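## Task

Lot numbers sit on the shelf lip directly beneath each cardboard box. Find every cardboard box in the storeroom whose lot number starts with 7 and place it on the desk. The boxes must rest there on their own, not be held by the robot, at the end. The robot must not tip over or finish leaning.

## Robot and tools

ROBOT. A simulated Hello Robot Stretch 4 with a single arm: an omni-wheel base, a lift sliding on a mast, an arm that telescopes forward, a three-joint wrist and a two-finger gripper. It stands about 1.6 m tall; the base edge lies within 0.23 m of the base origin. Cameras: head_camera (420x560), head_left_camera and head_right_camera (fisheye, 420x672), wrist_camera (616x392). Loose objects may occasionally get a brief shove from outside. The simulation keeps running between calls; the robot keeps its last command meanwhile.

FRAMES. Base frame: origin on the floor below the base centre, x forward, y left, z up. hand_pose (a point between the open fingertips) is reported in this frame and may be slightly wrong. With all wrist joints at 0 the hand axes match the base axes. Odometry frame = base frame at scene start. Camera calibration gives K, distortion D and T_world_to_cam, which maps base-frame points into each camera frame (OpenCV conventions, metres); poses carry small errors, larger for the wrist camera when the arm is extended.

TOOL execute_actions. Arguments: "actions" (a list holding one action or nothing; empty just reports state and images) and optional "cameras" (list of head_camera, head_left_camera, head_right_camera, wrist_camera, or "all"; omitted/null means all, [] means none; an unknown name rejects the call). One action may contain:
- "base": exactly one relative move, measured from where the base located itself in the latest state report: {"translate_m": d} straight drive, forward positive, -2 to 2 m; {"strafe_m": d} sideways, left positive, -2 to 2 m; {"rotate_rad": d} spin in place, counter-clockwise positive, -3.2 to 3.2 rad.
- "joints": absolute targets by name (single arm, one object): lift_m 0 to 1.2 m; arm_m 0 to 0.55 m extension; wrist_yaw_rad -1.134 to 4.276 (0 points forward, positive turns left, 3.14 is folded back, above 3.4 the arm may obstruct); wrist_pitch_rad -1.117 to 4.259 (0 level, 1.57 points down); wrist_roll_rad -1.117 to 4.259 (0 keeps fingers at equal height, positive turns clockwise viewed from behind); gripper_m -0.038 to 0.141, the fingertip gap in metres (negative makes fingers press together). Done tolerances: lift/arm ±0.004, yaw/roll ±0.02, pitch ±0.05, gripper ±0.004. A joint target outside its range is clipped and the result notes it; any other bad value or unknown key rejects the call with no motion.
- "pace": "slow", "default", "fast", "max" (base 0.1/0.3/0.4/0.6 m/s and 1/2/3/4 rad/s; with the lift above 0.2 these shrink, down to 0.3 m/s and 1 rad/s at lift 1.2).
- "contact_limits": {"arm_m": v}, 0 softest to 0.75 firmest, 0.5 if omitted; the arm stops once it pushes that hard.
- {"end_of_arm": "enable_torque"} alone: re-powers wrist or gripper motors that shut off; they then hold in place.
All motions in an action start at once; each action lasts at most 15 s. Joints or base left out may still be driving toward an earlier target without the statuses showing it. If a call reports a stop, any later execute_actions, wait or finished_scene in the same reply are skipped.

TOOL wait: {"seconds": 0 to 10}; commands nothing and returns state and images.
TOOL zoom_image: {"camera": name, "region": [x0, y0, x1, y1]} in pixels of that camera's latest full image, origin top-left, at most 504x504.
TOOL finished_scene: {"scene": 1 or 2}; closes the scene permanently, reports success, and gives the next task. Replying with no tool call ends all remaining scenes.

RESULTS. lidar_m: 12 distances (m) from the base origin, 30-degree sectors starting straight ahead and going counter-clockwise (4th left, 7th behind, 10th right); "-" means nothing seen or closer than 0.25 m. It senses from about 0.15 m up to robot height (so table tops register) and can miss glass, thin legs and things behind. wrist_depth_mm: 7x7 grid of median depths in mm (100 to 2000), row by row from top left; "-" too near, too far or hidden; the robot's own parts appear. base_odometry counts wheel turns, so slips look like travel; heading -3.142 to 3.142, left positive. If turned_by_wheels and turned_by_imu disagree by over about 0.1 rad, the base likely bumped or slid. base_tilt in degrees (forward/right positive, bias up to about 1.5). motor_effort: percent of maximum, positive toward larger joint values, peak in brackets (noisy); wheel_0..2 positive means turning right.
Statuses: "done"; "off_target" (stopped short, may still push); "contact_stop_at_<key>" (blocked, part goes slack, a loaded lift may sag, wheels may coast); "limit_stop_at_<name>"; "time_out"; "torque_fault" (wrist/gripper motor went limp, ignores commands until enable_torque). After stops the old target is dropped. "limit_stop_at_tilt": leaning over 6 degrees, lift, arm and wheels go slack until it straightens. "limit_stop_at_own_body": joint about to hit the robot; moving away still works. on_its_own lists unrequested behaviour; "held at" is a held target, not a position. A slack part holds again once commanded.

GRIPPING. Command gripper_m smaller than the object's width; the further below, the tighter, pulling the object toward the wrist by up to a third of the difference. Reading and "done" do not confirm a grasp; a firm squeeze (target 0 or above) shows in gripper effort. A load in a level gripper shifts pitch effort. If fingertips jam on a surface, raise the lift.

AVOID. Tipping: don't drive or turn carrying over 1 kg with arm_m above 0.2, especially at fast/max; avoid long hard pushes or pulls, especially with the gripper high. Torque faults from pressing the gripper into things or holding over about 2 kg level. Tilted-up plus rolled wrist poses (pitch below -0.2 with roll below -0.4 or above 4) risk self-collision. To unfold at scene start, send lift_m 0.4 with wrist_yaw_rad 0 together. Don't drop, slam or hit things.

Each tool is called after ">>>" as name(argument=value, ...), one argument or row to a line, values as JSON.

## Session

>>> execute_actions(
  actions=[],
)

Scene clock: 0.00 s.
base_odometry: x=+0.000 y=+0.000 heading=+0.000 (m, m, rad; odometry frame)
turned_by_wheels: +0.000 (rad since the last result)
turned_by_imu: +0.000 (rad since the last result)
base_tilt: forward=+0.0 right=+0.3 (deg)
lidar_m: 0.77 0.98 2.22 1.19 0.77 0.70 0.73 0.89 1.95 2.06 0.80 0.74
base_status: not commanded
joint_positions: lift_m=+0.129 arm_m=-0.002 wrist_yaw_rad=+3.203 wrist_pitch_rad=-0.015 wrist_roll_rad=-0.003 gripper_m=+0.057
joint_status: not commanded
motor_effort: lift_m=+18 arm_m=-1 wrist_yaw_rad=-2 wrist_pitch_rad=-7 wrist_roll_rad=+2 gripper_m=-2 wheel_0=+0 wheel_1=+1 wheel_2=+0 (%)
hand_pose: x=-0.1244 y=+0.0696 z=+0.3111 quat_wxyz=(-0.031, +0.008, -0.001, +1.000) (m; base frame)
wrist_depth_mm: - 139 213 891 798 715 668 / - 108 139 878 798 732 668 / - 114 140 891 798 723 676 / 143 141 182 891 809 732 676 / 206 1138 1025 917 798 732 691 / 213 1160 198 891 201 723 691 / 212 300 778 - 778 683 676
pictures: head_camera, head_left_camera, head_right_camera, wrist_camera
camera_calibration (this result's frames):
wrist_camera: T_world_to_cam=[[-0.0723617, 0.996789, -0.0342749, -0.0622639], [-0.00614101, -0.0348096, -0.999375, 0.369203], [-0.99736, -0.072106, 0.00864017, 0.110091], [0, 0, 0, 1]] pos_world=[0.107562, 0.082854, 0.365886]
Images, in order (width x height): head_camera 420x560, head_left_camera 420x672, head_right_camera 420x672, wrist_camera 616x392.

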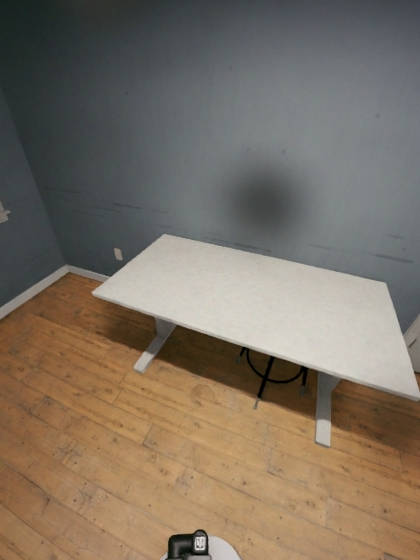

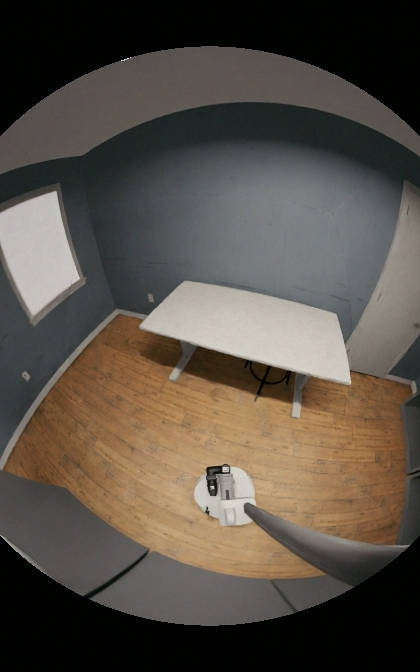

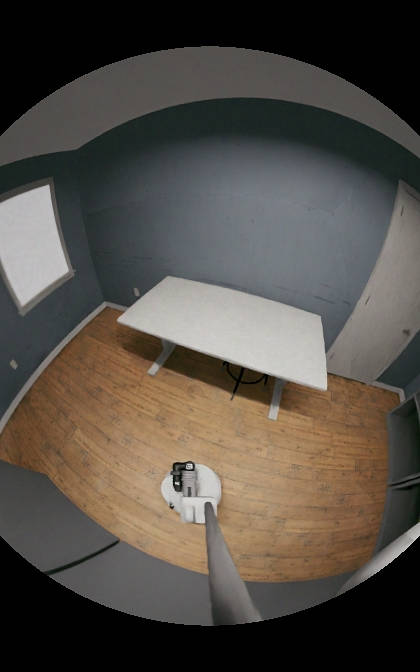

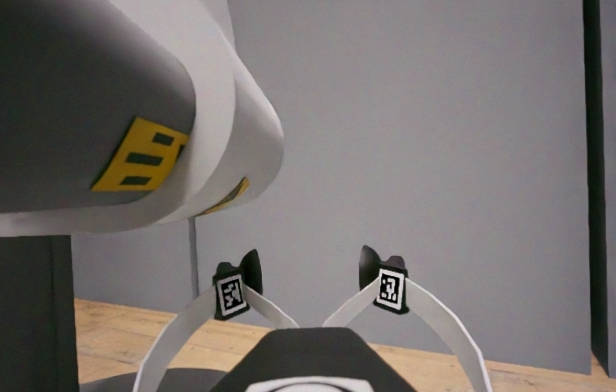

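>>> execute_actions(
  actions=[
    {"base": {"rotate_rad": -1.92}, "joints": {"lift_m": 0.3}, "pace": "fast"},
  ],
  cameras=["head_camera"],
)

Scene clock: 20.40 s.
base_odometry: x=+0.000 y=+0.000 heading=-1.920 (m, m, rad; odometry frame)
turned_by_wheels: -1.920 (rad since the last result)
turned_by_imu: -1.956 (rad since the last result)
base_tilt: forward=+0.1 right=+0.3 (deg)
lidar_m: 2.02 2.07 0.76 0.74 0.80 1.15 2.24 0.98 0.73 0.71 0.75 1.07
base_status: done
joint_positions: lift_m=+0.300 arm_m=-0.002 wrist_yaw_rad=+3.203 wrist_pitch_rad=-0.015 wrist_roll_rad=-0.003 gripper_m=+0.057
joint_status: all done
motor_effort: lift_m=+21(26) arm_m=-1(1) wrist_yaw_rad=-1(1) wrist_pitch_rad=-7(7) wrist_roll_rad=+2(1) gripper_m=-1(4) wheel_0=-1(2) wheel_1=-2(6) wheel_2=-2(9) (%)
hand_pose: x=-0.1244 y=+0.0696 z=+0.4823 quat_wxyz=(-0.031, +0.008, -0.001, +1.000) (m; base frame)
wrist_depth_mm: - 139 213 - - - - / - 108 139 - - - - / - 114 140 - - - - / 143 140 182 - - - - / 206 - - - - - - / 213 1397 199 1661 201 1576 1499 / 211 1098 1160 - 1182 1008 1060
pictures: head_camera
Images, in order (width x height): head_camera 420x560.

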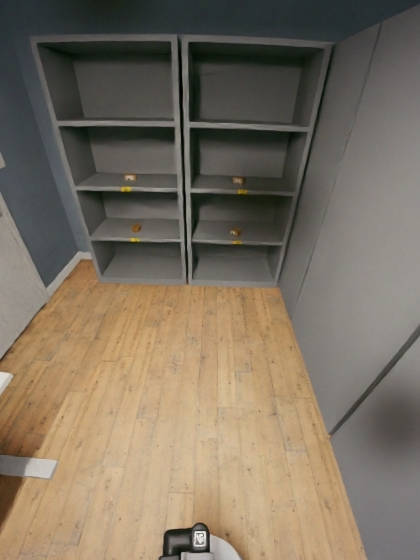

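>>> execute_actions(
  actions=[
    {"base": {"translate_m": 1.0}, "joints": {"lift_m": 0.47, "wrist_yaw_rad": 0.27, "gripper_m": 0.02}, "pace": "max"},
  ],
  cameras=["head_camera", "wrist_camera"],
)

Scene clock: 30.63 s.
base_odometry: x=-0.342 y=-0.940 heading=-1.920 (m, m, rad; odometry frame)
turned_by_wheels: +0.000 (rad since the last result)
turned_by_imu: +0.006 (rad since the last result)
base_tilt: forward=+0.1 right=+0.4 (deg)
lidar_m: 1.01 1.07 1.52 1.34 0.82 1.07 3.25 1.03 0.78 0.75 0.81 1.06
base_status: done
joint_positions: lift_m=+0.470 arm_m=-0.002 wrist_yaw_rad=+0.270 wrist_pitch_rad=-0.015 wrist_roll_rad=-0.003 gripper_m=+0.020
joint_status: all done
motor_effort: lift_m=+19(23) arm_m=-1(1) wrist_yaw_rad=-1(9) wrist_pitch_rad=-8(7) wrist_roll_rad=+3(2) gripper_m=-4(4) wheel_0=+0(10) wheel_1=+0(12) wheel_2=+1(15) (%)
hand_pose: x=+0.4702 y=-0.0073 z=+0.6524 quat_wxyz=(+0.991, -0.001, -0.008, +0.135) (m; base frame)
wrist_depth_mm: 1205 1464 1397 854 1182 1118 723 / 1205 1138 1042 842 976 1008 1042 / 1229 1430 1397 891 1229 1138 1078 / 1205 1499 1430 904 1229 1160 1098 / 1182 1281 1118 854 891 842 778 / 1281 1499 195 213 196 1160 1098 / 1255 1281 1366 - 1229 1138 1078
pictures: head_camera, wrist_camera
camera_calibration (this result's frames):
wrist_camera: T_world_to_cam=[[0.277404, -0.960142, -0.0342727, -0.109629], [-0.0011813, 0.0353319, -0.999375, 0.7094], [0.960753, 0.277271, 0.00866699, -0.22351], [0, 0, 0, 1]] pos_world=[0.245987, -0.0683513, 0.707136]
Images, in order (width x height): head_camera 420x560, wrist_camera 616x392.

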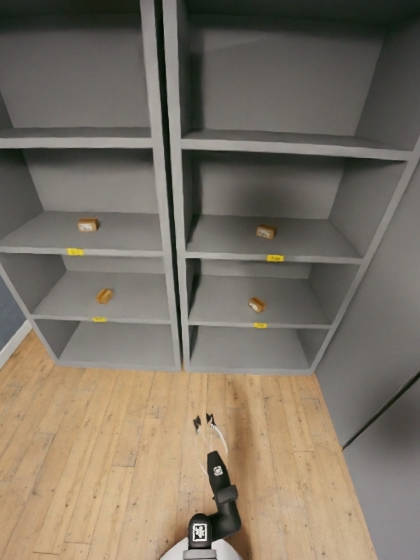

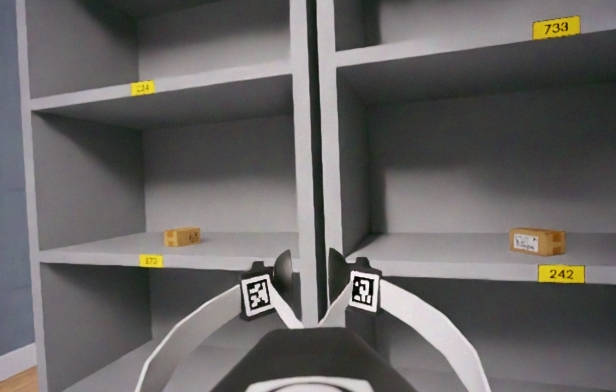

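>>> zoom_image(
  camera="wrist_camera",
  region=[100, 60, 220, 280],
)

>>> zoom_image(
  camera="head_camera",
  region=[40, 205, 160, 335],
)

>>> zoom_image(
  camera="head_camera",
  region=[230, 210, 310, 275],
)

Region (100, 60, 220, 280) of wrist_camera's 616x392 image, scaled by 2.291; it fills the left 275 columns of this view, and the rest is white.

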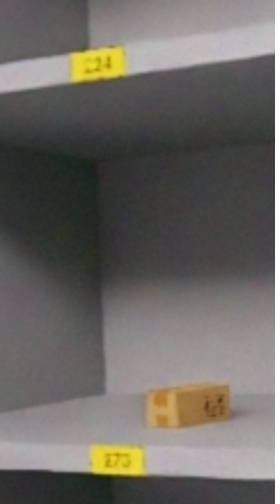

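Region (40, 205, 160, 335) of head_camera's 420x560 image, scaled by 3.877, with more detail than that image has; it fills the left 465 columns of this view, and the rest is white.

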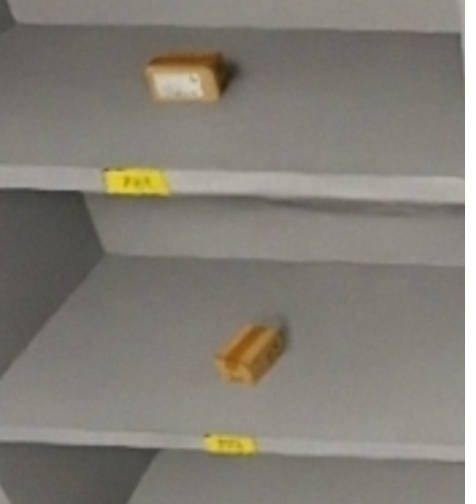

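Region (230, 210, 310, 275) of head_camera's 420x560 image, scaled by 6.300, with more detail than that image has; it fills the top 410 rows of this view, and the rest is white.

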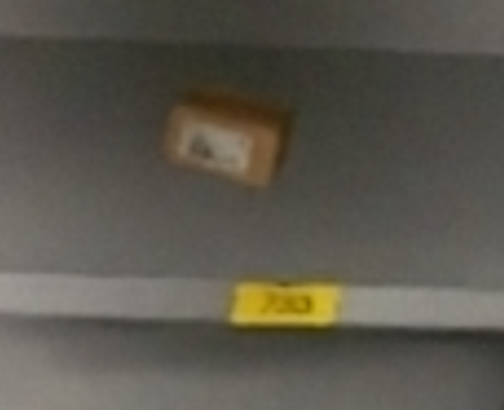

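>>> zoom_image(
  camera="wrist_camera",
  region=[120, 72, 168, 104],
)

>>> zoom_image(
  camera="wrist_camera",
  region=[128, 245, 176, 277],
)

Region (120, 72, 168, 104) of wrist_camera's 616x392 image, scaled by 10.500.

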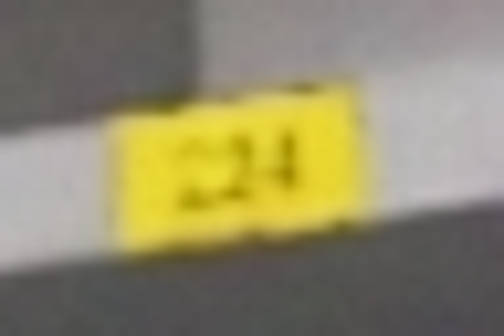

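Region (128, 245, 176, 277) of wrist_camera's 616x392 image, scaled by 10.500.

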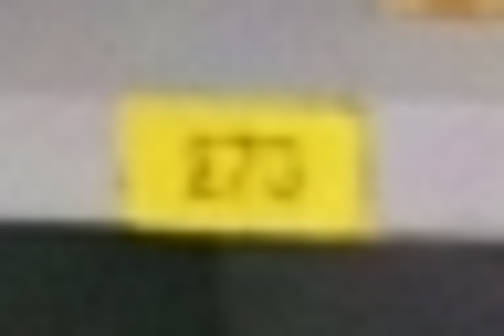

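>>> execute_actions(
  actions=[
    {"base": {"translate_m": 0.45}, "joints": {"lift_m": 0.985, "wrist_yaw_rad": -0.62, "wrist_pitch_rad": 0.2, "gripper_m": 0.141}, "pace": "max"},
  ],
  cameras=["head_camera", "wrist_camera", "head_left_camera"],
)

Scene clock: 112.00 s.
base_odometry: x=-0.496 y=-1.362 heading=-1.920 (m, m, rad; odometry frame)
turned_by_wheels: +0.000 (rad since the last result)
turned_by_imu: +0.002 (rad since the last result)
base_tilt: forward=+0.1 right=+0.4 (deg)
lidar_m: 0.57 0.60 0.87 1.41 1.18 1.09 2.63 1.09 0.80 0.78 0.80 0.60
base_status: done
joint_positions: lift_m=+0.985 arm_m=-0.002 wrist_yaw_rad=-0.620 wrist_pitch_rad=+0.202 wrist_roll_rad=-0.003 gripper_m=+0.141
joint_status: all done
motor_effort: lift_m=+19(26) arm_m=-2(2) wrist_yaw_rad=-2(8) wrist_pitch_rad=-7(5) wrist_roll_rad=+2(4) gripper_m=+2(1) wheel_0=+1(9) wheel_1=+1(8) wheel_2=+1(15) (%)
hand_pose: x=+0.3481 y=-0.2353 z=+1.1051 quat_wxyz=(+0.948, +0.029, +0.097, -0.303) (m; base frame)
wrist_depth_mm: 691 750 842 931 820 668 597 / 691 778 878 991 842 707 615 / 707 788 904 1042 854 715 615 / 715 798 891 891 809 741 640 / 597 569 559 585 820 741 647 / 415 404 480 1098 891 741 668 / 741 866 991 - 904 820 683
pictures: head_camera, head_left_camera, wrist_camera
camera_calibration (this result's frames):
wrist_camera: T_world_to_cam=[[-0.577752, -0.815424, -0.0358681, 0.0542765], [-0.148764, 0.148409, -0.977673, 1.22375], [0.802541, -0.559517, -0.207049, 0.0496301], [0, 0, 0, 1]] pos_world=[0.173578, -0.109587, 1.20865]
Images, in order (width x height): head_camera 420x560, head_left_camera 420x672, wrist_camera 616x392.

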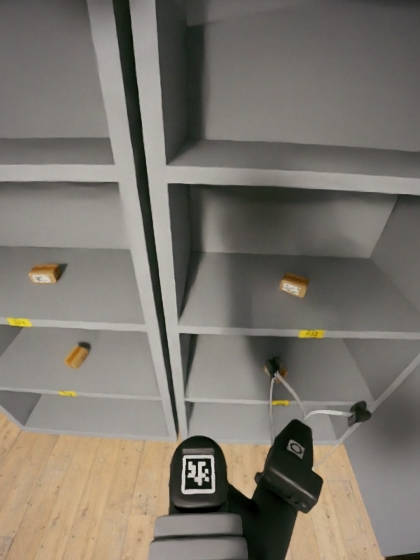

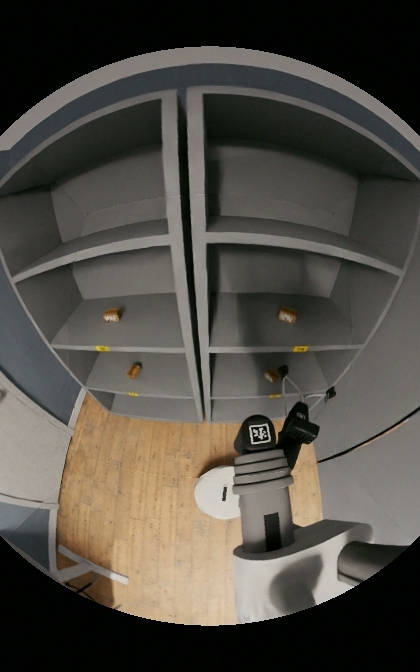

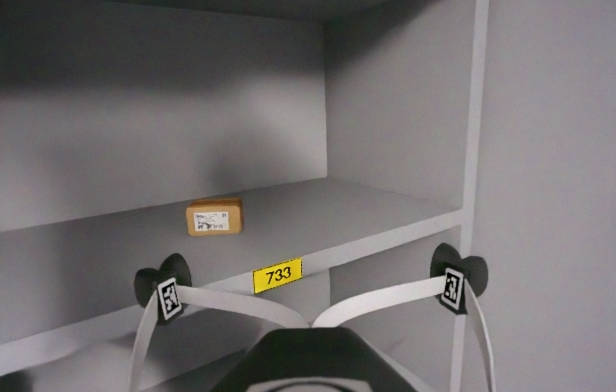

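>>> zoom_image(
  camera="wrist_camera",
  region=[160, 180, 280, 260],
)

>>> zoom_image(
  camera="head_camera",
  region=[260, 260, 340, 345],
)

>>> zoom_image(
  camera="head_camera",
  region=[0, 305, 100, 405],
)

Region (160, 180, 280, 260) of wrist_camera's 616x392 image, scaled by 4.200.

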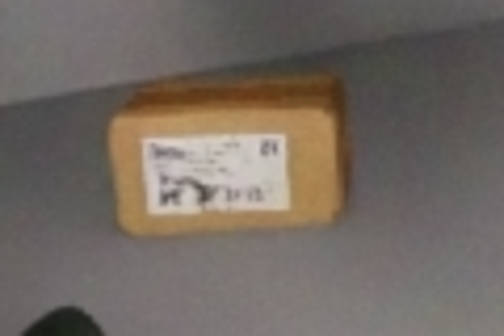

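Region (260, 260, 340, 345) of head_camera's 420x560 image, scaled by 5.929, with more detail than that image has; it fills the left 474 columns of this view, and the rest is white.

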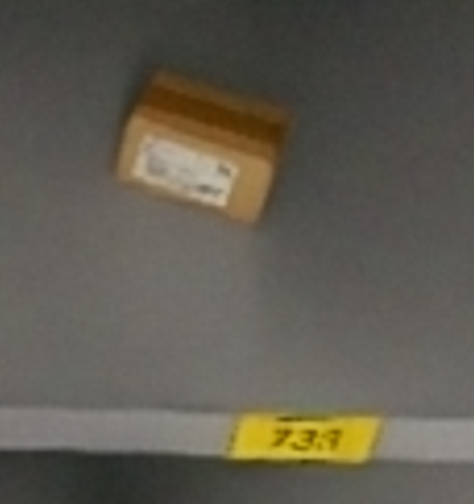

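Region (0, 305, 100, 405) of head_camera's 420x560 image, scaled by 5.040, with more detail than that image has.

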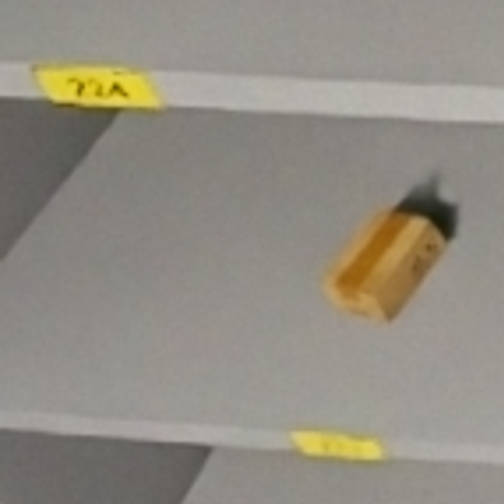

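>>> execute_actions(
  actions=[
    {"base": {"strafe_m": -0.125}, "joints": {"arm_m": 0.405, "wrist_yaw_rad": -0.52}, "pace": "fast"},
  ],
  cameras=["head_camera", "wrist_camera"],
)

Scene clock: 173.50 s.
base_odometry: x=-0.614 y=-1.320 heading=-1.920 (m, m, rad; odometry frame)
turned_by_wheels: +0.000 (rad since the last result)
turned_by_imu: -0.002 (rad since the last result)
base_tilt: forward=+0.1 right=+0.4 (deg)
lidar_m: 0.57 0.60 0.89 1.53 1.21 1.21 2.32 0.92 0.67 0.65 0.70 0.58
base_status: done
joint_positions: lift_m=+0.985 arm_m=+0.404 wrist_yaw_rad=-0.520 wrist_pitch_rad=+0.202 wrist_roll_rad=-0.003 gripper_m=+0.141
joint_status: all done
motor_effort: lift_m=+20(19) arm_m=+4(5) wrist_yaw_rad=-2(4) wrist_pitch_rad=-5(8) wrist_roll_rad=+1(1) gripper_m=+2(2) wheel_0=-2(10) wheel_1=+0(10) wheel_2=+0(0) (%)
hand_pose: x=+0.7770 y=-0.2162 z=+1.1051 quat_wxyz=(+0.962, +0.024, +0.098, -0.255) (m; base frame)
wrist_depth_mm: 349 384 424 473 539 574 477 / 359 394 439 488 559 591 484 / 368 404 452 508 580 609 496 / 377 415 466 530 603 621 508 / 387 427 477 512 530 512 492 / 384 364 357 373 349 345 375 / 315 312 312 - 303 297 294
pictures: head_camera, wrist_camera
camera_calibration (this result's frames):
wrist_camera: T_world_to_cam=[[-0.493245, -0.869151, -0.0358682, 0.240391], [-0.16291, 0.132798, -0.977663, 1.29231], [0.8545, -0.476384, -0.207095, -0.306236], [0, 0, 0, 1]] pos_world=[0.59078, -0.108566, 1.20864]
Images, in order (width x height): head_camera 420x560, wrist_camera 616x392.

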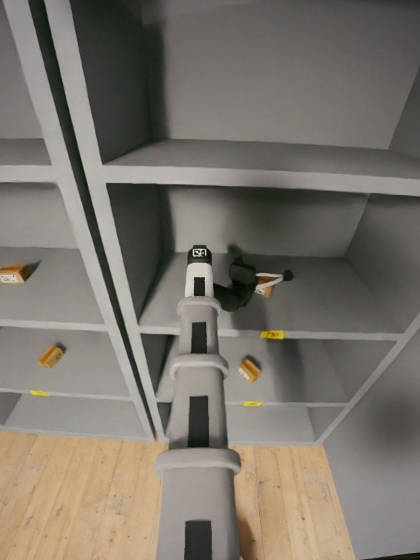

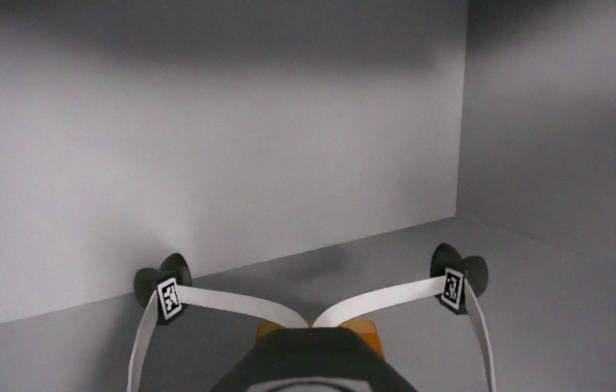

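>>> execute_actions(
  actions=[
    {"base": {"strafe_m": -0.01}, "joints": {"arm_m": 0.414, "lift_m": 0.906}},
  ],
  cameras=["wrist_camera"],
)

Scene clock: 186.67 s.
base_odometry: x=-0.623 y=-1.316 heading=-1.920 (m, m, rad; odometry frame)
turned_by_wheels: +0.000 (rad since the last result)
turned_by_imu: -0.001 (rad since the last result)
base_tilt: forward=+0.1 right=+0.4 (deg)
lidar_m: 0.57 0.60 0.88 1.55 1.21 1.24 2.27 0.90 0.67 0.65 0.69 0.58
base_status: done
joint_positions: lift_m=+0.906 arm_m=+0.413 wrist_yaw_rad=-0.520 wrist_pitch_rad=+0.202 wrist_roll_rad=-0.003 gripper_m=+0.141
joint_status: all done
motor_effort: lift_m=+14(19) arm_m=+4(5) wrist_yaw_rad=-1(2) wrist_pitch_rad=-5(7) wrist_roll_rad=+3(2) gripper_m=+1(1) wheel_0=+2(8) wheel_1=+0(7) wheel_2=+0(1) (%)
hand_pose: x=+0.7859 y=-0.2163 z=+1.0265 quat_wxyz=(+0.962, +0.024, +0.098, -0.256) (m; base frame)
wrist_depth_mm: 343 377 415 466 530 564 469 / 349 387 430 477 539 574 484 / 362 399 442 496 569 591 484 / 368 410 452 492 525 508 473 / 359 353 320 208 287 320 315 / 255 227 200 193 198 214 234 / 198 195 202 - 196 185 185
pictures: wrist_camera
camera_calibration (this result's frames):
wrist_camera: T_world_to_cam=[[-0.493436, -0.869042, -0.0358682, 0.242118], [-0.162886, 0.132837, -0.977662, 1.21699], [0.854394, -0.476571, -0.207102, -0.330106], [0, 0, 0, 1]] pos_world=[0.599741, -0.108569, 1.13012]
Images, in order (width x height): wrist_camera 616x392.

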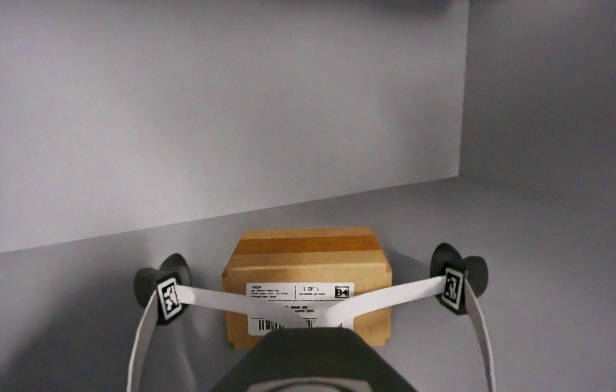

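>>> execute_actions(
  actions=[
    {"joints": {"gripper_m": 0.048, "lift_m": 0.903}},
  ],
  cameras=["wrist_camera"],
)

Scene clock: 192.70 s.
base_odometry: x=-0.623 y=-1.316 heading=-1.920 (m, m, rad; odometry frame)
turned_by_wheels: +0.000 (rad since the last result)
turned_by_imu: -0.001 (rad since the last result)
base_tilt: forward=+0.1 right=+0.3 (deg)
lidar_m: 0.56 0.60 0.88 1.55 1.21 1.26 2.26 0.90 0.67 0.66 0.69 0.59
base_status: not commanded
joint_positions: lift_m=+0.903 arm_m=+0.413 wrist_yaw_rad=-0.520 wrist_pitch_rad=+0.203 wrist_roll_rad=-0.003 gripper_m=+0.048
joint_status: all done
motor_effort: lift_m=+14(10) arm_m=+5(5) wrist_yaw_rad=-2(2) wrist_pitch_rad=-9(9) wrist_roll_rad=+1(2) gripper_m=-15(18) wheel_0=+2(2) wheel_1=+0(0) wheel_2=+0(0) (%)
hand_pose: x=+0.7859 y=-0.2162 z=+1.0233 quat_wxyz=(+0.961, +0.025, +0.098, -0.256) (m; base frame)
wrist_depth_mm: 342 377 415 462 530 564 469 / 351 384 430 477 549 585 480 / 359 399 439 496 569 597 488 / 370 407 452 488 508 488 477 / 349 340 310 193 206 312 307 / 248 244 183 182 184 208 226 / 192 182 189 - 188 180 179
pictures: wrist_camera
camera_calibration (this result's frames):
wrist_camera: T_world_to_cam=[[-0.493432, -0.869044, -0.0358715, 0.242012], [-0.163713, 0.133301, -0.97746, 1.21432], [0.854238, -0.476438, -0.208049, -0.329614], [0, 0, 0, 1]] pos_world=[0.599785, -0.108591, 1.12705]
Images, in order (width x height): wrist_camera 616x392.

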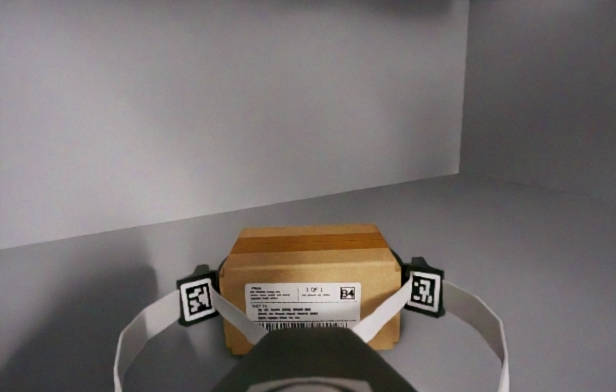

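>>> execute_actions(
  actions=[
    {"base": {"translate_m": -0.43}, "joints": {"arm_m": 0.0, "lift_m": 0.93}, "pace": "fast"},
  ],
  cameras=["wrist_camera"],
)

>>> execute_actions(
  actions=[
    {"base": {"strafe_m": 0.45}, "joints": {"lift_m": 0.69, "wrist_yaw_rad": 0.0}, "pace": "max"},
  ],
  cameras=["head_camera", "wrist_camera", "head_left_camera"],
)

Scene clock: 235.23 s.
base_odometry: x=-0.476 y=-0.912 heading=-1.920 (m, m, rad; odometry frame)
turned_by_wheels: +0.000 (rad since the last result)
turned_by_imu: -0.005 (rad since the last result)
base_tilt: forward=+0.1 right=+0.3 (deg)
lidar_m: 0.96 1.03 1.51 1.53 0.94 1.29 2.19 0.86 0.64 0.61 0.67 0.94
base_status: done
joint_positions: lift_m=+0.930 arm_m=+0.001 wrist_yaw_rad=-0.520 wrist_pitch_rad=+0.204 wrist_roll_rad=-0.003 gripper_m=+0.048
joint_status: all done
motor_effort: lift_m=+21(20) arm_m=-4(5) wrist_yaw_rad=+0(3) wrist_pitch_rad=-10(10) wrist_roll_rad=+1(1) gripper_m=-16(17) wheel_0=-2(6) wheel_1=-1(5) wheel_2=-1(11) (%)
hand_pose: x=+0.3734 y=-0.2163 z=+1.0496 quat_wxyz=(+0.961, +0.025, +0.099, -0.256) (m; base frame)
wrist_depth_mm: 991 1118 1182 946 768 591 488 / 1060 1118 1255 991 798 603 496 / 1060 1160 1281 1025 820 621 504 / 842 946 1281 1060 842 634 517 / 1098 1229 1308 193 206 654 530 / 1118 1182 184 182 185 609 544 / 917 891 960 - 842 699 549
pictures: wrist_camera
camera_calibration (this result's frames):
wrist_camera: T_world_to_cam=[[-0.493736, -0.868872, -0.035869, 0.0394945], [-0.16398, 0.13353, -0.977384, 1.17257], [0.854011, -0.476688, -0.208406, 0.0286418], [0, 0, 0, 1]] pos_world=[0.187317, -0.108604, 1.15343]
Images, in order (width x height): wrist_camera 616x392.

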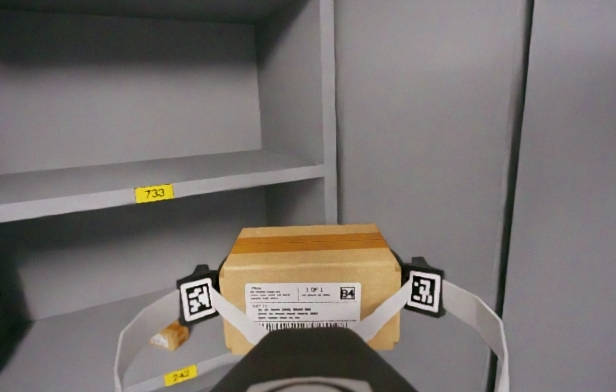

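Scene clock: 237.73 s.
base_odometry: x=-0.053 y=-1.066 heading=-1.920 (m, m, rad; odometry frame)
turned_by_wheels: +0.000 (rad since the last result)
turned_by_imu: +0.000 (rad since the last result)
base_tilt: forward=+0.1 right=+0.5 (deg)
lidar_m: 1.01 1.08 1.19 1.14 0.58 0.58 3.26 1.47 1.11 1.07 1.15 1.04
base_status: done
joint_positions: lift_m=+0.690 arm_m=+0.001 wrist_yaw_rad=+0.000 wrist_pitch_rad=+0.204 wrist_roll_rad=-0.003 gripper_m=+0.048
joint_status: all done
motor_effort: lift_m=+15(19) arm_m=-4(4) wrist_yaw_rad=-1(6) wrist_pitch_rad=-9(11) wrist_roll_rad=+2(1) gripper_m=-17(19) wheel_0=+0(14) wheel_1=-2(10) wheel_2=+0(0) (%)
hand_pose: x=+0.4541 y=-0.0874 z=+0.8101 quat_wxyz=(+0.995, -0.002, +0.102, +0.000) (m; base frame)
wrist_depth_mm: 1118 1205 1182 1160 1138 1160 1160 / 1025 1182 1229 1078 778 1229 1182 / 1118 1281 1255 1255 1255 1229 1229 / 1098 1308 1308 1281 1255 1281 1281 / 991 1025 917 194 206 917 904 / 1098 1397 184 182 185 1366 1366 / 1060 1205 1229 - 1205 1182 1182
pictures: head_camera, head_left_camera, wrist_camera
camera_calibration (this result's frames):
wrist_camera: T_world_to_cam=[[0.00354211, -0.99935, -0.03587, -0.0544557], [-0.208669, 0.0343419, -0.977383, 0.946129], [0.97798, 0.010947, -0.208412, -0.0424797], [0, 0, 0, 1]] pos_world=[0.239166, -0.0864471, 0.913924]
Images, in order (width x height): head_camera 420x560, head_left_camera 420x672, wrist_camera 616x392.

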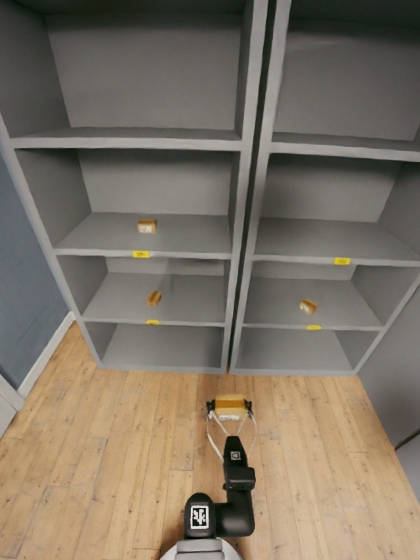

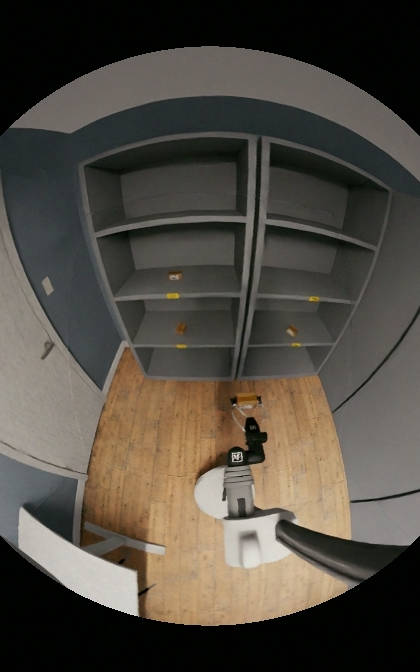

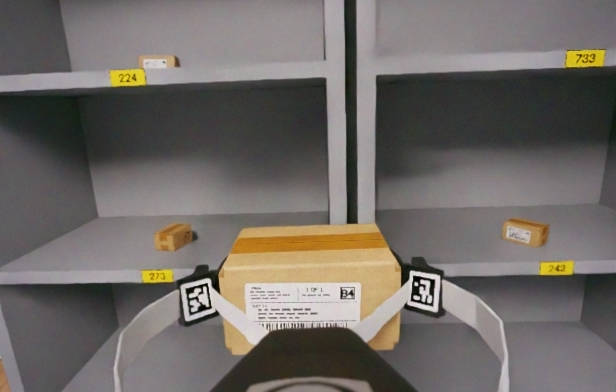

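>>> execute_actions(
  actions=[
    {"base": {"rotate_rad": 2.4}, "joints": {"arm_m": 0.38, "lift_m": 0.69}},
  ],
  cameras=["head_camera", "wrist_camera"],
)

Scene clock: 253.77 s.
base_odometry: x=-0.053 y=-1.066 heading=+0.480 (m, m, rad; odometry frame)
turned_by_wheels: +2.400 (rad since the last result)
turned_by_imu: +2.441 (rad since the last result)
base_tilt: forward=+0.1 right=+0.4 (deg)
lidar_m: 0.60 1.00 1.88 1.20 1.06 1.09 1.16 1.02 1.04 1.27 1.15 0.72
base_status: done
joint_positions: lift_m=+0.690 arm_m=+0.379 wrist_yaw_rad=+0.000 wrist_pitch_rad=+0.204 wrist_roll_rad=-0.003 gripper_m=+0.048
joint_status: all done
motor_effort: lift_m=+16(10) arm_m=+4(6) wrist_yaw_rad=-2(4) wrist_pitch_rad=-10(9) wrist_roll_rad=+2(2) gripper_m=-16(16) wheel_0=-1(7) wheel_1=+0(8) wheel_2=+2(9) (%)
hand_pose: x=+0.8327 y=-0.0874 z=+0.8101 quat_wxyz=(+0.995, -0.002, +0.102, +0.000) (m; base frame)
wrist_depth_mm: - - 1430 1060 842 699 603 / - - 1499 1098 866 707 615 / - - 1499 1160 904 723 627 / 842 809 788 759 732 707 621 / 508 496 449 194 206 452 445 / 362 353 183 182 184 301 327 / 278 264 272 - 265 260 257
pictures: head_camera, wrist_camera
camera_calibration (this result's frames):
wrist_camera: T_world_to_cam=[[0.00363696, -0.99935, -0.035874, -0.0558463], [-0.208516, 0.0343278, -0.977416, 1.02503], [0.978012, 0.0110351, -0.208255, -0.412843], [0, 0, 0, 1]] pos_world=[0.617703, -0.0864413, 0.913903]
Images, in order (width x height): head_camera 420x560, wrist_camera 616x392.

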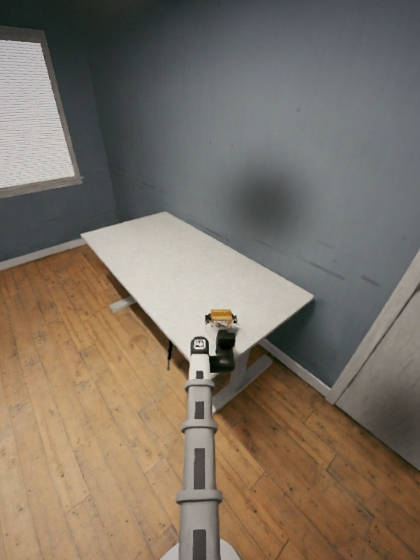

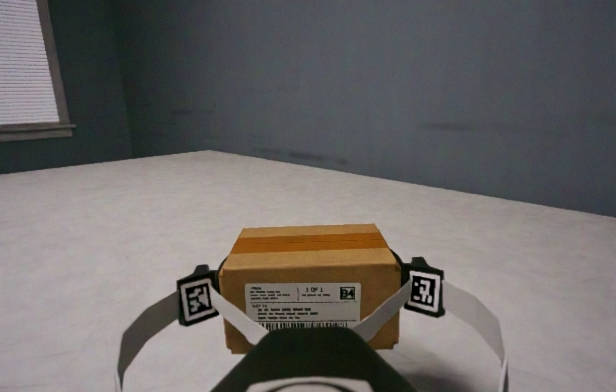

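>>> execute_actions(
  actions=[
    {"joints": {"lift_m": 0.634}},
  ],
  cameras=[],
)

Scene clock: 260.10 s.
base_odometry: x=-0.053 y=-1.066 heading=+0.480 (m, m, rad; odometry frame)
turned_by_wheels: +0.000 (rad since the last result)
turned_by_imu: -0.001 (rad since the last result)
base_tilt: forward=+0.1 right=+0.4 (deg)
lidar_m: 0.63 0.99 1.89 1.18 1.07 1.07 1.14 1.03 1.04 1.27 1.15 0.77
base_status: not commanded
joint_positions: lift_m=+0.634 arm_m=+0.379 wrist_yaw_rad=+0.000 wrist_pitch_rad=+0.204 wrist_roll_rad=-0.003 gripper_m=+0.048
joint_status: all done
motor_effort: lift_m=+14(13) arm_m=+4(4) wrist_yaw_rad=-2(2) wrist_pitch_rad=-10(11) wrist_roll_rad=+1(3) gripper_m=-18(16) wheel_0=-1(1) wheel_1=+0(0) wheel_2=+2(2) (%)
hand_pose: x=+0.8327 y=-0.0874 z=+0.7542 quat_wxyz=(+0.995, -0.002, +0.102, +0.000) (m; base frame)
wrist_depth_mm: - - 1430 1060 842 683 603 / - - 1499 1118 866 707 609 / - - 1430 1060 866 732 627 / 591 569 544 525 508 488 480 / 353 343 314 193 206 314 307 / 252 247 183 182 185 211 229 / 194 184 190 - 189 181 181
pictures: none
No camera images: the call's "cameras" was empty. Leave "cameras" out to get every camera's image.

>>> execute_actions(
  actions=[
    {"joints": {"gripper_m": 0.115, "lift_m": 0.633}},
  ],
  cameras=["wrist_camera"],
)

Scene clock: 265.13 s.
base_odometry: x=-0.053 y=-1.066 heading=+0.480 (m, m, rad; odometry frame)
turned_by_wheels: +0.000 (rad since the last result)
turned_by_imu: -0.001 (rad since the last result)
base_tilt: forward=+0.0 right=+0.4 (deg)
lidar_m: 0.65 0.98 1.89 1.18 1.06 1.09 1.12 1.01 1.04 1.27 1.15 0.73
base_status: not commanded
joint_positions: lift_m=+0.633 arm_m=+0.379 wrist_yaw_rad=+0.000 wrist_pitch_rad=+0.203 wrist_roll_rad=-0.003 gripper_m=+0.115
joint_status: all done
motor_effort: lift_m=+14(16) arm_m=+4(4) wrist_yaw_rad=-2(2) wrist_pitch_rad=-7(10) wrist_roll_rad=+4(1) gripper_m=+1(12) wheel_0=-1(1) wheel_1=+0(0) wheel_2=+2(2) (%)
hand_pose: x=+0.8327 y=-0.0874 z=+0.7534 quat_wxyz=(+0.995, -0.002, +0.101, +0.000) (m; base frame)
wrist_depth_mm: - - 1464 1042 831 683 597 / - - 1537 1118 866 723 615 / - - 1430 1060 878 741 627 / 597 574 549 530 508 492 484 / 353 345 290 201 224 312 307 / 250 245 200 195 200 220 228 / 193 191 197 - 191 175 180
pictures: wrist_camera
camera_calibration (this result's frames):
wrist_camera: T_world_to_cam=[[0.00365281, -0.99935, -0.0358716, -0.0578975], [-0.207779, 0.0343305, -0.977573, 0.969158], [0.978169, 0.0110243, -0.207518, -0.425376], [0, 0, 0, 1]] pos_world=[0.617672, -0.0864421, 0.857073]
Images, in order (width x height): wrist_camera 616x392.

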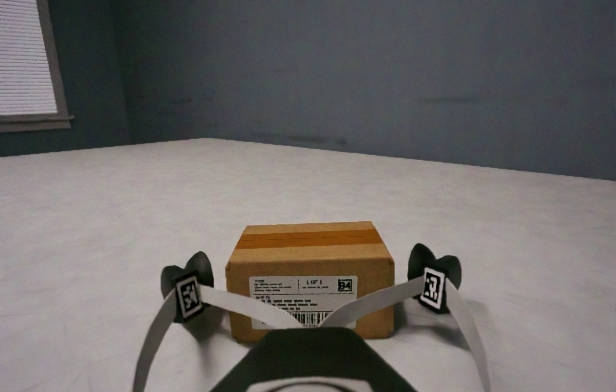

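>>> execute_actions(
  actions=[
    {"joints": {"arm_m": 0.25, "lift_m": 0.65}, "pace": "fast"},
  ],
  cameras=[],
)

>>> execute_actions(
  actions=[
    {"base": {"rotate_rad": -0.65}, "joints": {"arm_m": 0.0, "wrist_yaw_rad": -1.0, "wrist_pitch_rad": 0.0}, "pace": "fast"},
  ],
  cameras=["head_camera", "head_left_camera"],
)

Scene clock: 329.10 s.
base_odometry: x=-0.053 y=-1.066 heading=+0.480 (m, m, rad; odometry frame)
turned_by_wheels: +0.000 (rad since the last result)
turned_by_imu: -0.001 (rad since the last result)
base_tilt: forward=+0.0 right=+0.4 (deg)
lidar_m: 0.69 0.97 1.87 1.18 1.07 1.07 1.14 1.01 1.01 1.26 1.16 0.75
base_status: not commanded
joint_positions: lift_m=+0.650 arm_m=+0.251 wrist_yaw_rad=+0.000 wrist_pitch_rad=+0.203 wrist_roll_rad=-0.003 gripper_m=+0.115
joint_status: all done
motor_effort: lift_m=+22(22) arm_m=-5(5) wrist_yaw_rad=-1(2) wrist_pitch_rad=-7(8) wrist_roll_rad=+3(3) gripper_m=+0(0) wheel_0=-1(1) wheel_1=+0(0) wheel_2=+2(2) (%)
hand_pose: x=+0.7042 y=-0.0875 z=+0.7699 quat_wxyz=(+0.995, -0.002, +0.101, +0.000) (m; base frame)
wrist_depth_mm: - - 1618 1205 931 768 668 / - - 1708 1229 976 798 683 / - - 1537 1205 976 831 699 / 778 654 621 603 580 559 539 / 477 389 379 327 342 355 430 / 1618 278 246 270 240 286 741 / 1308 216 224 - 227 854 778
pictures: none
No camera images: the call's "cameras" was empty. Leave "cameras" out to get every camera's image.

Scene clock: 330.67 s.
base_odometry: x=-0.053 y=-1.066 heading=-0.170 (m, m, rad; odometry frame)
turned_by_wheels: -0.650 (rad since the last result)
turned_by_imu: -0.662 (rad since the last result)
base_tilt: forward=+0.0 right=+0.4 (deg)
lidar_m: 0.93 0.57 0.74 2.30 1.28 1.08 1.07 1.22 1.03 1.01 1.18 1.17
base_status: done
joint_positions: lift_m=+0.650 arm_m=+0.001 wrist_yaw_rad=-1.000 wrist_pitch_rad=+0.003 wrist_roll_rad=-0.003 gripper_m=+0.115
joint_status: all done
motor_effort: lift_m=+20(21) arm_m=-4(6) wrist_yaw_rad=-1(6) wrist_pitch_rad=-7(12) wrist_roll_rad=+3(1) gripper_m=+1(1) wheel_0=+1(6) wheel_1=+1(10) wheel_2=-2(10) (%)
hand_pose: x=+0.2539 y=-0.2900 z=+0.8272 quat_wxyz=(+0.878, -0.001, +0.002, -0.480) (m; base frame)
wrist_depth_mm: 854 1008 1182 1499 1255 1308 1205 / 866 991 1205 1499 1281 1336 1229 / 866 991 1205 1576 1281 1308 960 / 866 1008 1205 1499 1281 1397 1205 / 854 1008 1182 1464 1308 1336 1229 / 854 960 1138 1430 1182 991 931 / 854 991 1160 - 1229 1366 1229
pictures: head_camera, head_left_camera
Images, in order (width x height): head_camera 420x560, head_left_camera 420x672.

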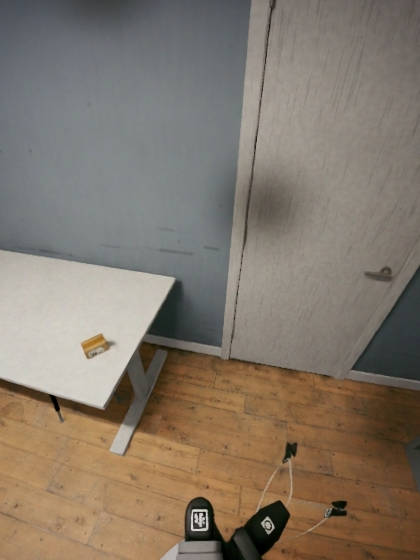

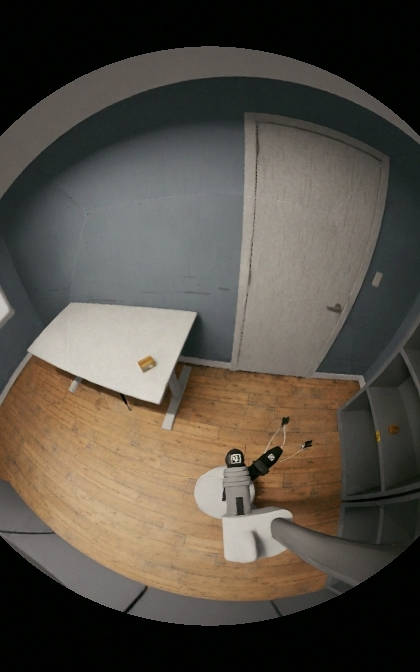

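>>> execute_actions(
  actions=[
    {"base": {"strafe_m": 0.85}, "joints": {"lift_m": 0.25}, "pace": "max"},
  ],
  cameras=["head_left_camera"],
)

Scene clock: 339.83 s.
base_odometry: x=+0.091 y=-0.229 heading=-0.170 (m, m, rad; odometry frame)
turned_by_wheels: +0.000 (rad since the last result)
turned_by_imu: +0.000 (rad since the last result)
base_tilt: forward=+0.1 right=+0.4 (deg)
lidar_m: 0.57 0.67 1.18 2.40 1.05 0.88 0.87 1.01 1.72 1.86 0.71 0.58
base_status: done
joint_positions: lift_m=+0.250 arm_m=+0.001 wrist_yaw_rad=-1.000 wrist_pitch_rad=+0.003 wrist_roll_rad=-0.003 gripper_m=+0.115
joint_status: all done
motor_effort: lift_m=+15(18) arm_m=-4(4) wrist_yaw_rad=-2(0) wrist_pitch_rad=-7(6) wrist_roll_rad=+2(2) gripper_m=+0(1) wheel_0=+1(6) wheel_1=-3(14) wheel_2=-1(1) (%)
hand_pose: x=+0.2540 y=-0.2900 z=+0.4277 quat_wxyz=(+0.878, -0.001, +0.002, -0.479) (m; base frame)
wrist_depth_mm: 488 500 544 1756 - - 1808 / 647 768 1430 1756 - 1921 1863 / 991 1205 1430 1756 - - 1808 / 991 1229 1430 1756 - - 1921 / 1025 1205 1430 1808 - 1921 1808 / 1008 1160 1205 1430 1160 1255 1281 / 976 891 1042 - 1008 904 931
pictures: head_left_camera
Images, in order (width x height): head_left_camera 420x672.

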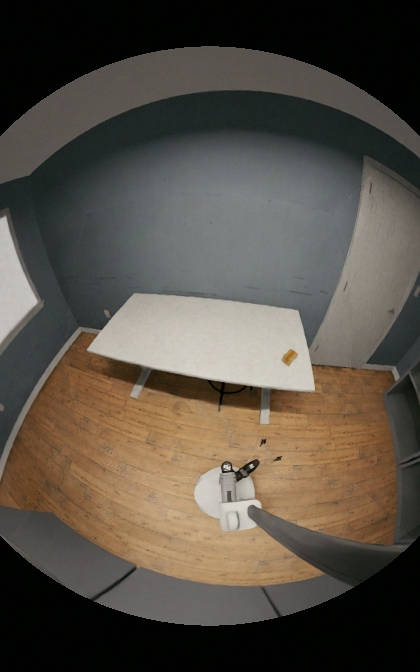

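>>> execute_actions(
  actions=[
    {"base": {"strafe_m": 1.93}, "pace": "max"},
  ],
  cameras=[],
)

>>> execute_actions(
  actions=[
    {"base": {"rotate_rad": -0.225}, "joints": {"wrist_yaw_rad": 0.0}, "pace": "fast"},
  ],
)

Scene clock: 350.60 s.
base_odometry: x=+0.418 y=+1.674 heading=-0.170 (m, m, rad; odometry frame)
turned_by_wheels: +0.000 (rad since the last result)
turned_by_imu: +0.002 (rad since the last result)
base_tilt: forward=+0.0 right=+0.4 (deg)
lidar_m: 1.11 0.64 0.53 0.53 0.62 1.05 0.97 0.64 0.87 2.20 1.27 1.42
base_status: done
joint_positions: lift_m=+0.250 arm_m=+0.001 wrist_yaw_rad=-1.000 wrist_pitch_rad=+0.003 wrist_roll_rad=-0.003 gripper_m=+0.115
joint_status: not commanded
motor_effort: lift_m=+15(16) arm_m=-4(4) wrist_yaw_rad=-1(2) wrist_pitch_rad=-7(6) wrist_roll_rad=+2(1) gripper_m=-2(2) wheel_0=+1(18) wheel_1=-1(15) wheel_2=+0(0) (%)
hand_pose: x=+0.2540 y=-0.2900 z=+0.4276 quat_wxyz=(+0.878, -0.001, +0.002, -0.479) (m; base frame)
wrist_depth_mm: 1430 1708 1983 - - - - / 1430 1661 1983 - - - - / 1430 1661 1537 1756 - - - / 1397 1618 1863 - - - - / 1430 1661 1863 - - - - / 1397 1499 1229 1308 1182 1229 1308 / 1042 991 1060 - 1008 904 917
pictures: none
No camera images: the call's "cameras" was empty. Leave "cameras" out to get every camera's image.

Scene clock: 351.70 s.
base_odometry: x=+0.418 y=+1.674 heading=-0.395 (m, m, rad; odometry frame)
turned_by_wheels: -0.225 (rad since the last result)
turned_by_imu: -0.229 (rad since the last result)
base_tilt: forward=+0.0 right=+0.4 (deg)
lidar_m: 1.82 0.78 0.56 0.52 0.57 0.80 1.89 0.64 0.62 1.83 1.47 1.29
base_status: done
joint_positions: lift_m=+0.250 arm_m=+0.001 wrist_yaw_rad=+0.000 wrist_pitch_rad=+0.002 wrist_roll_rad=-0.003 gripper_m=+0.115
joint_status: all done
motor_effort: lift_m=+16(16) arm_m=-4(4) wrist_yaw_rad=-1(7) wrist_pitch_rad=-6(7) wrist_roll_rad=+1(4) gripper_m=-3(4) wheel_0=+0(12) wheel_1=+1(7) wheel_2=-1(9) (%)
hand_pose: x=+0.4601 y=-0.0875 z=+0.4277 quat_wxyz=(+1.000, -0.002, +0.001, +0.000) (m; base frame)
wrist_depth_mm: 891 1397 1576 1576 1576 1618 1708 / 904 1430 1618 1661 1618 1618 1098 / 904 1397 1661 1661 1618 1618 1661 / 904 1366 1661 1661 1661 1618 1661 / 904 1336 1661 1661 1661 1708 1618 / 891 1205 1205 1397 1160 1205 1205 / 866 991 1008 - 1008 878 904
pictures: head_camera, head_left_camera, head_right_camera, wrist_camera
camera_calibration (this result's frames):
wrist_camera: T_world_to_cam=[[0.0102256, -0.999354, -0.0344496, -0.0719961], [-0.00910279, 0.0343569, -0.999368, 0.491203], [0.999906, 0.0105327, -0.0087456, -0.22353], [0, 0, 0, 1]] pos_world=[0.228717, -0.0864715, 0.486457]
Images, in order (width x height): head_camera 420x560, head_left_camera 420x672, head_right_camera 420x672, wrist_camera 616x392.

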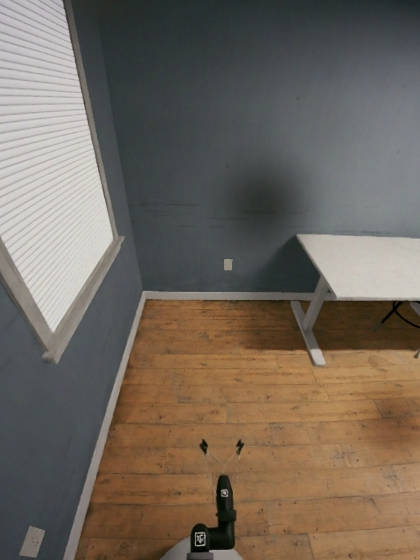

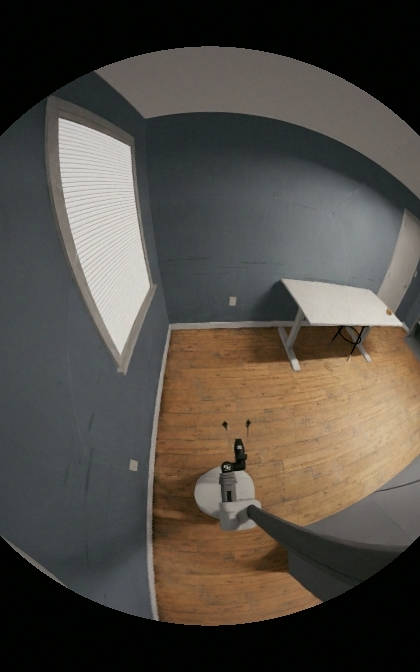

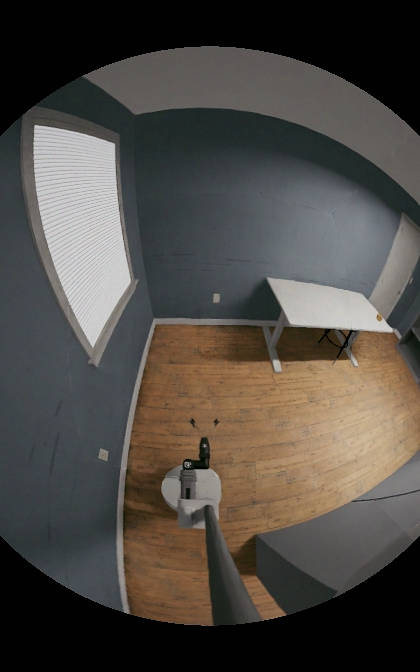

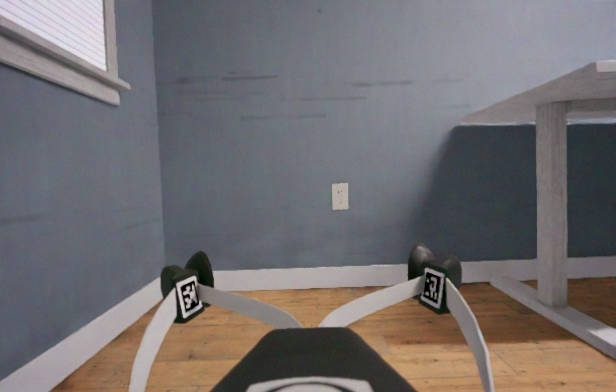

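>>> execute_actions(
  actions=[
    {"base": {"translate_m": -1.52}, "joints": {"lift_m": 0.3}, "pace": "max"},
  ],
  cameras=["head_camera", "head_right_camera"],
)

Scene clock: 361.03 s.
base_odometry: x=-0.985 y=+2.259 heading=-0.395 (m, m, rad; odometry frame)
turned_by_wheels: +0.000 (rad since the last result)
turned_by_imu: -0.013 (rad since the last result)
base_tilt: forward=+0.0 right=+0.4 (deg)
lidar_m: 2.16 0.78 0.56 0.53 0.55 0.39 0.38 0.40 0.58 1.58 0.84 0.73
base_status: done
joint_positions: lift_m=+0.300 arm_m=+0.001 wrist_yaw_rad=+0.000 wrist_pitch_rad=+0.002 wrist_roll_rad=-0.003 gripper_m=+0.115
joint_status: all done
motor_effort: lift_m=+20(20) arm_m=-4(4) wrist_yaw_rad=-1(1) wrist_pitch_rad=-7(6) wrist_roll_rad=+2(2) gripper_m=+1(1) wheel_0=+2(7) wheel_1=+0(8) wheel_2=-2(14) (%)
hand_pose: x=+0.4601 y=-0.0874 z=+0.4773 quat_wxyz=(+1.000, -0.002, +0.001, +0.000) (m; base frame)
wrist_depth_mm: 976 1499 - - - 741 517 / 946 1499 - - - 741 517 / 931 1430 - - - 741 517 / 931 1464 - - - 759 517 / 917 1397 - - - 715 517 / 917 1281 1336 1499 1255 668 525 / 917 1098 1138 - 1118 732 525
pictures: head_camera, head_right_camera
Images, in order (width x height): head_camera 420x560, head_right_camera 420x672.

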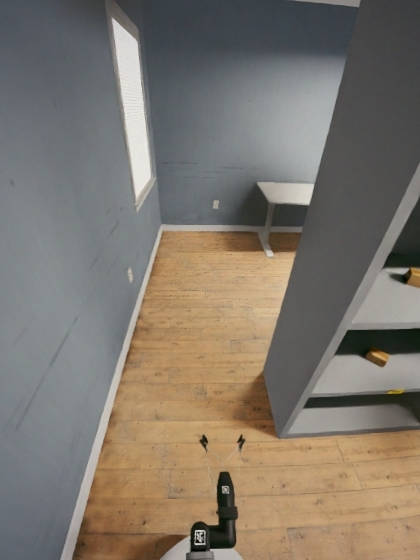

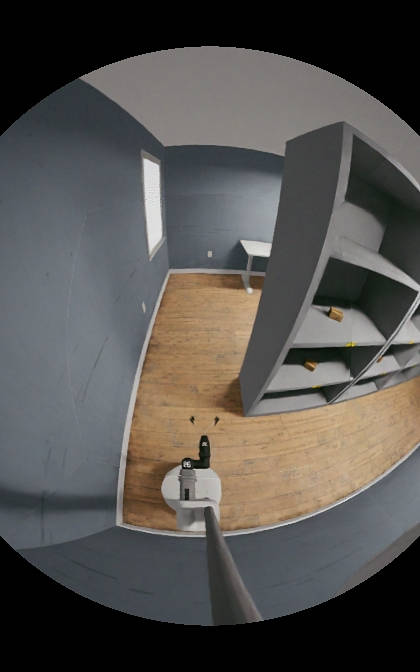

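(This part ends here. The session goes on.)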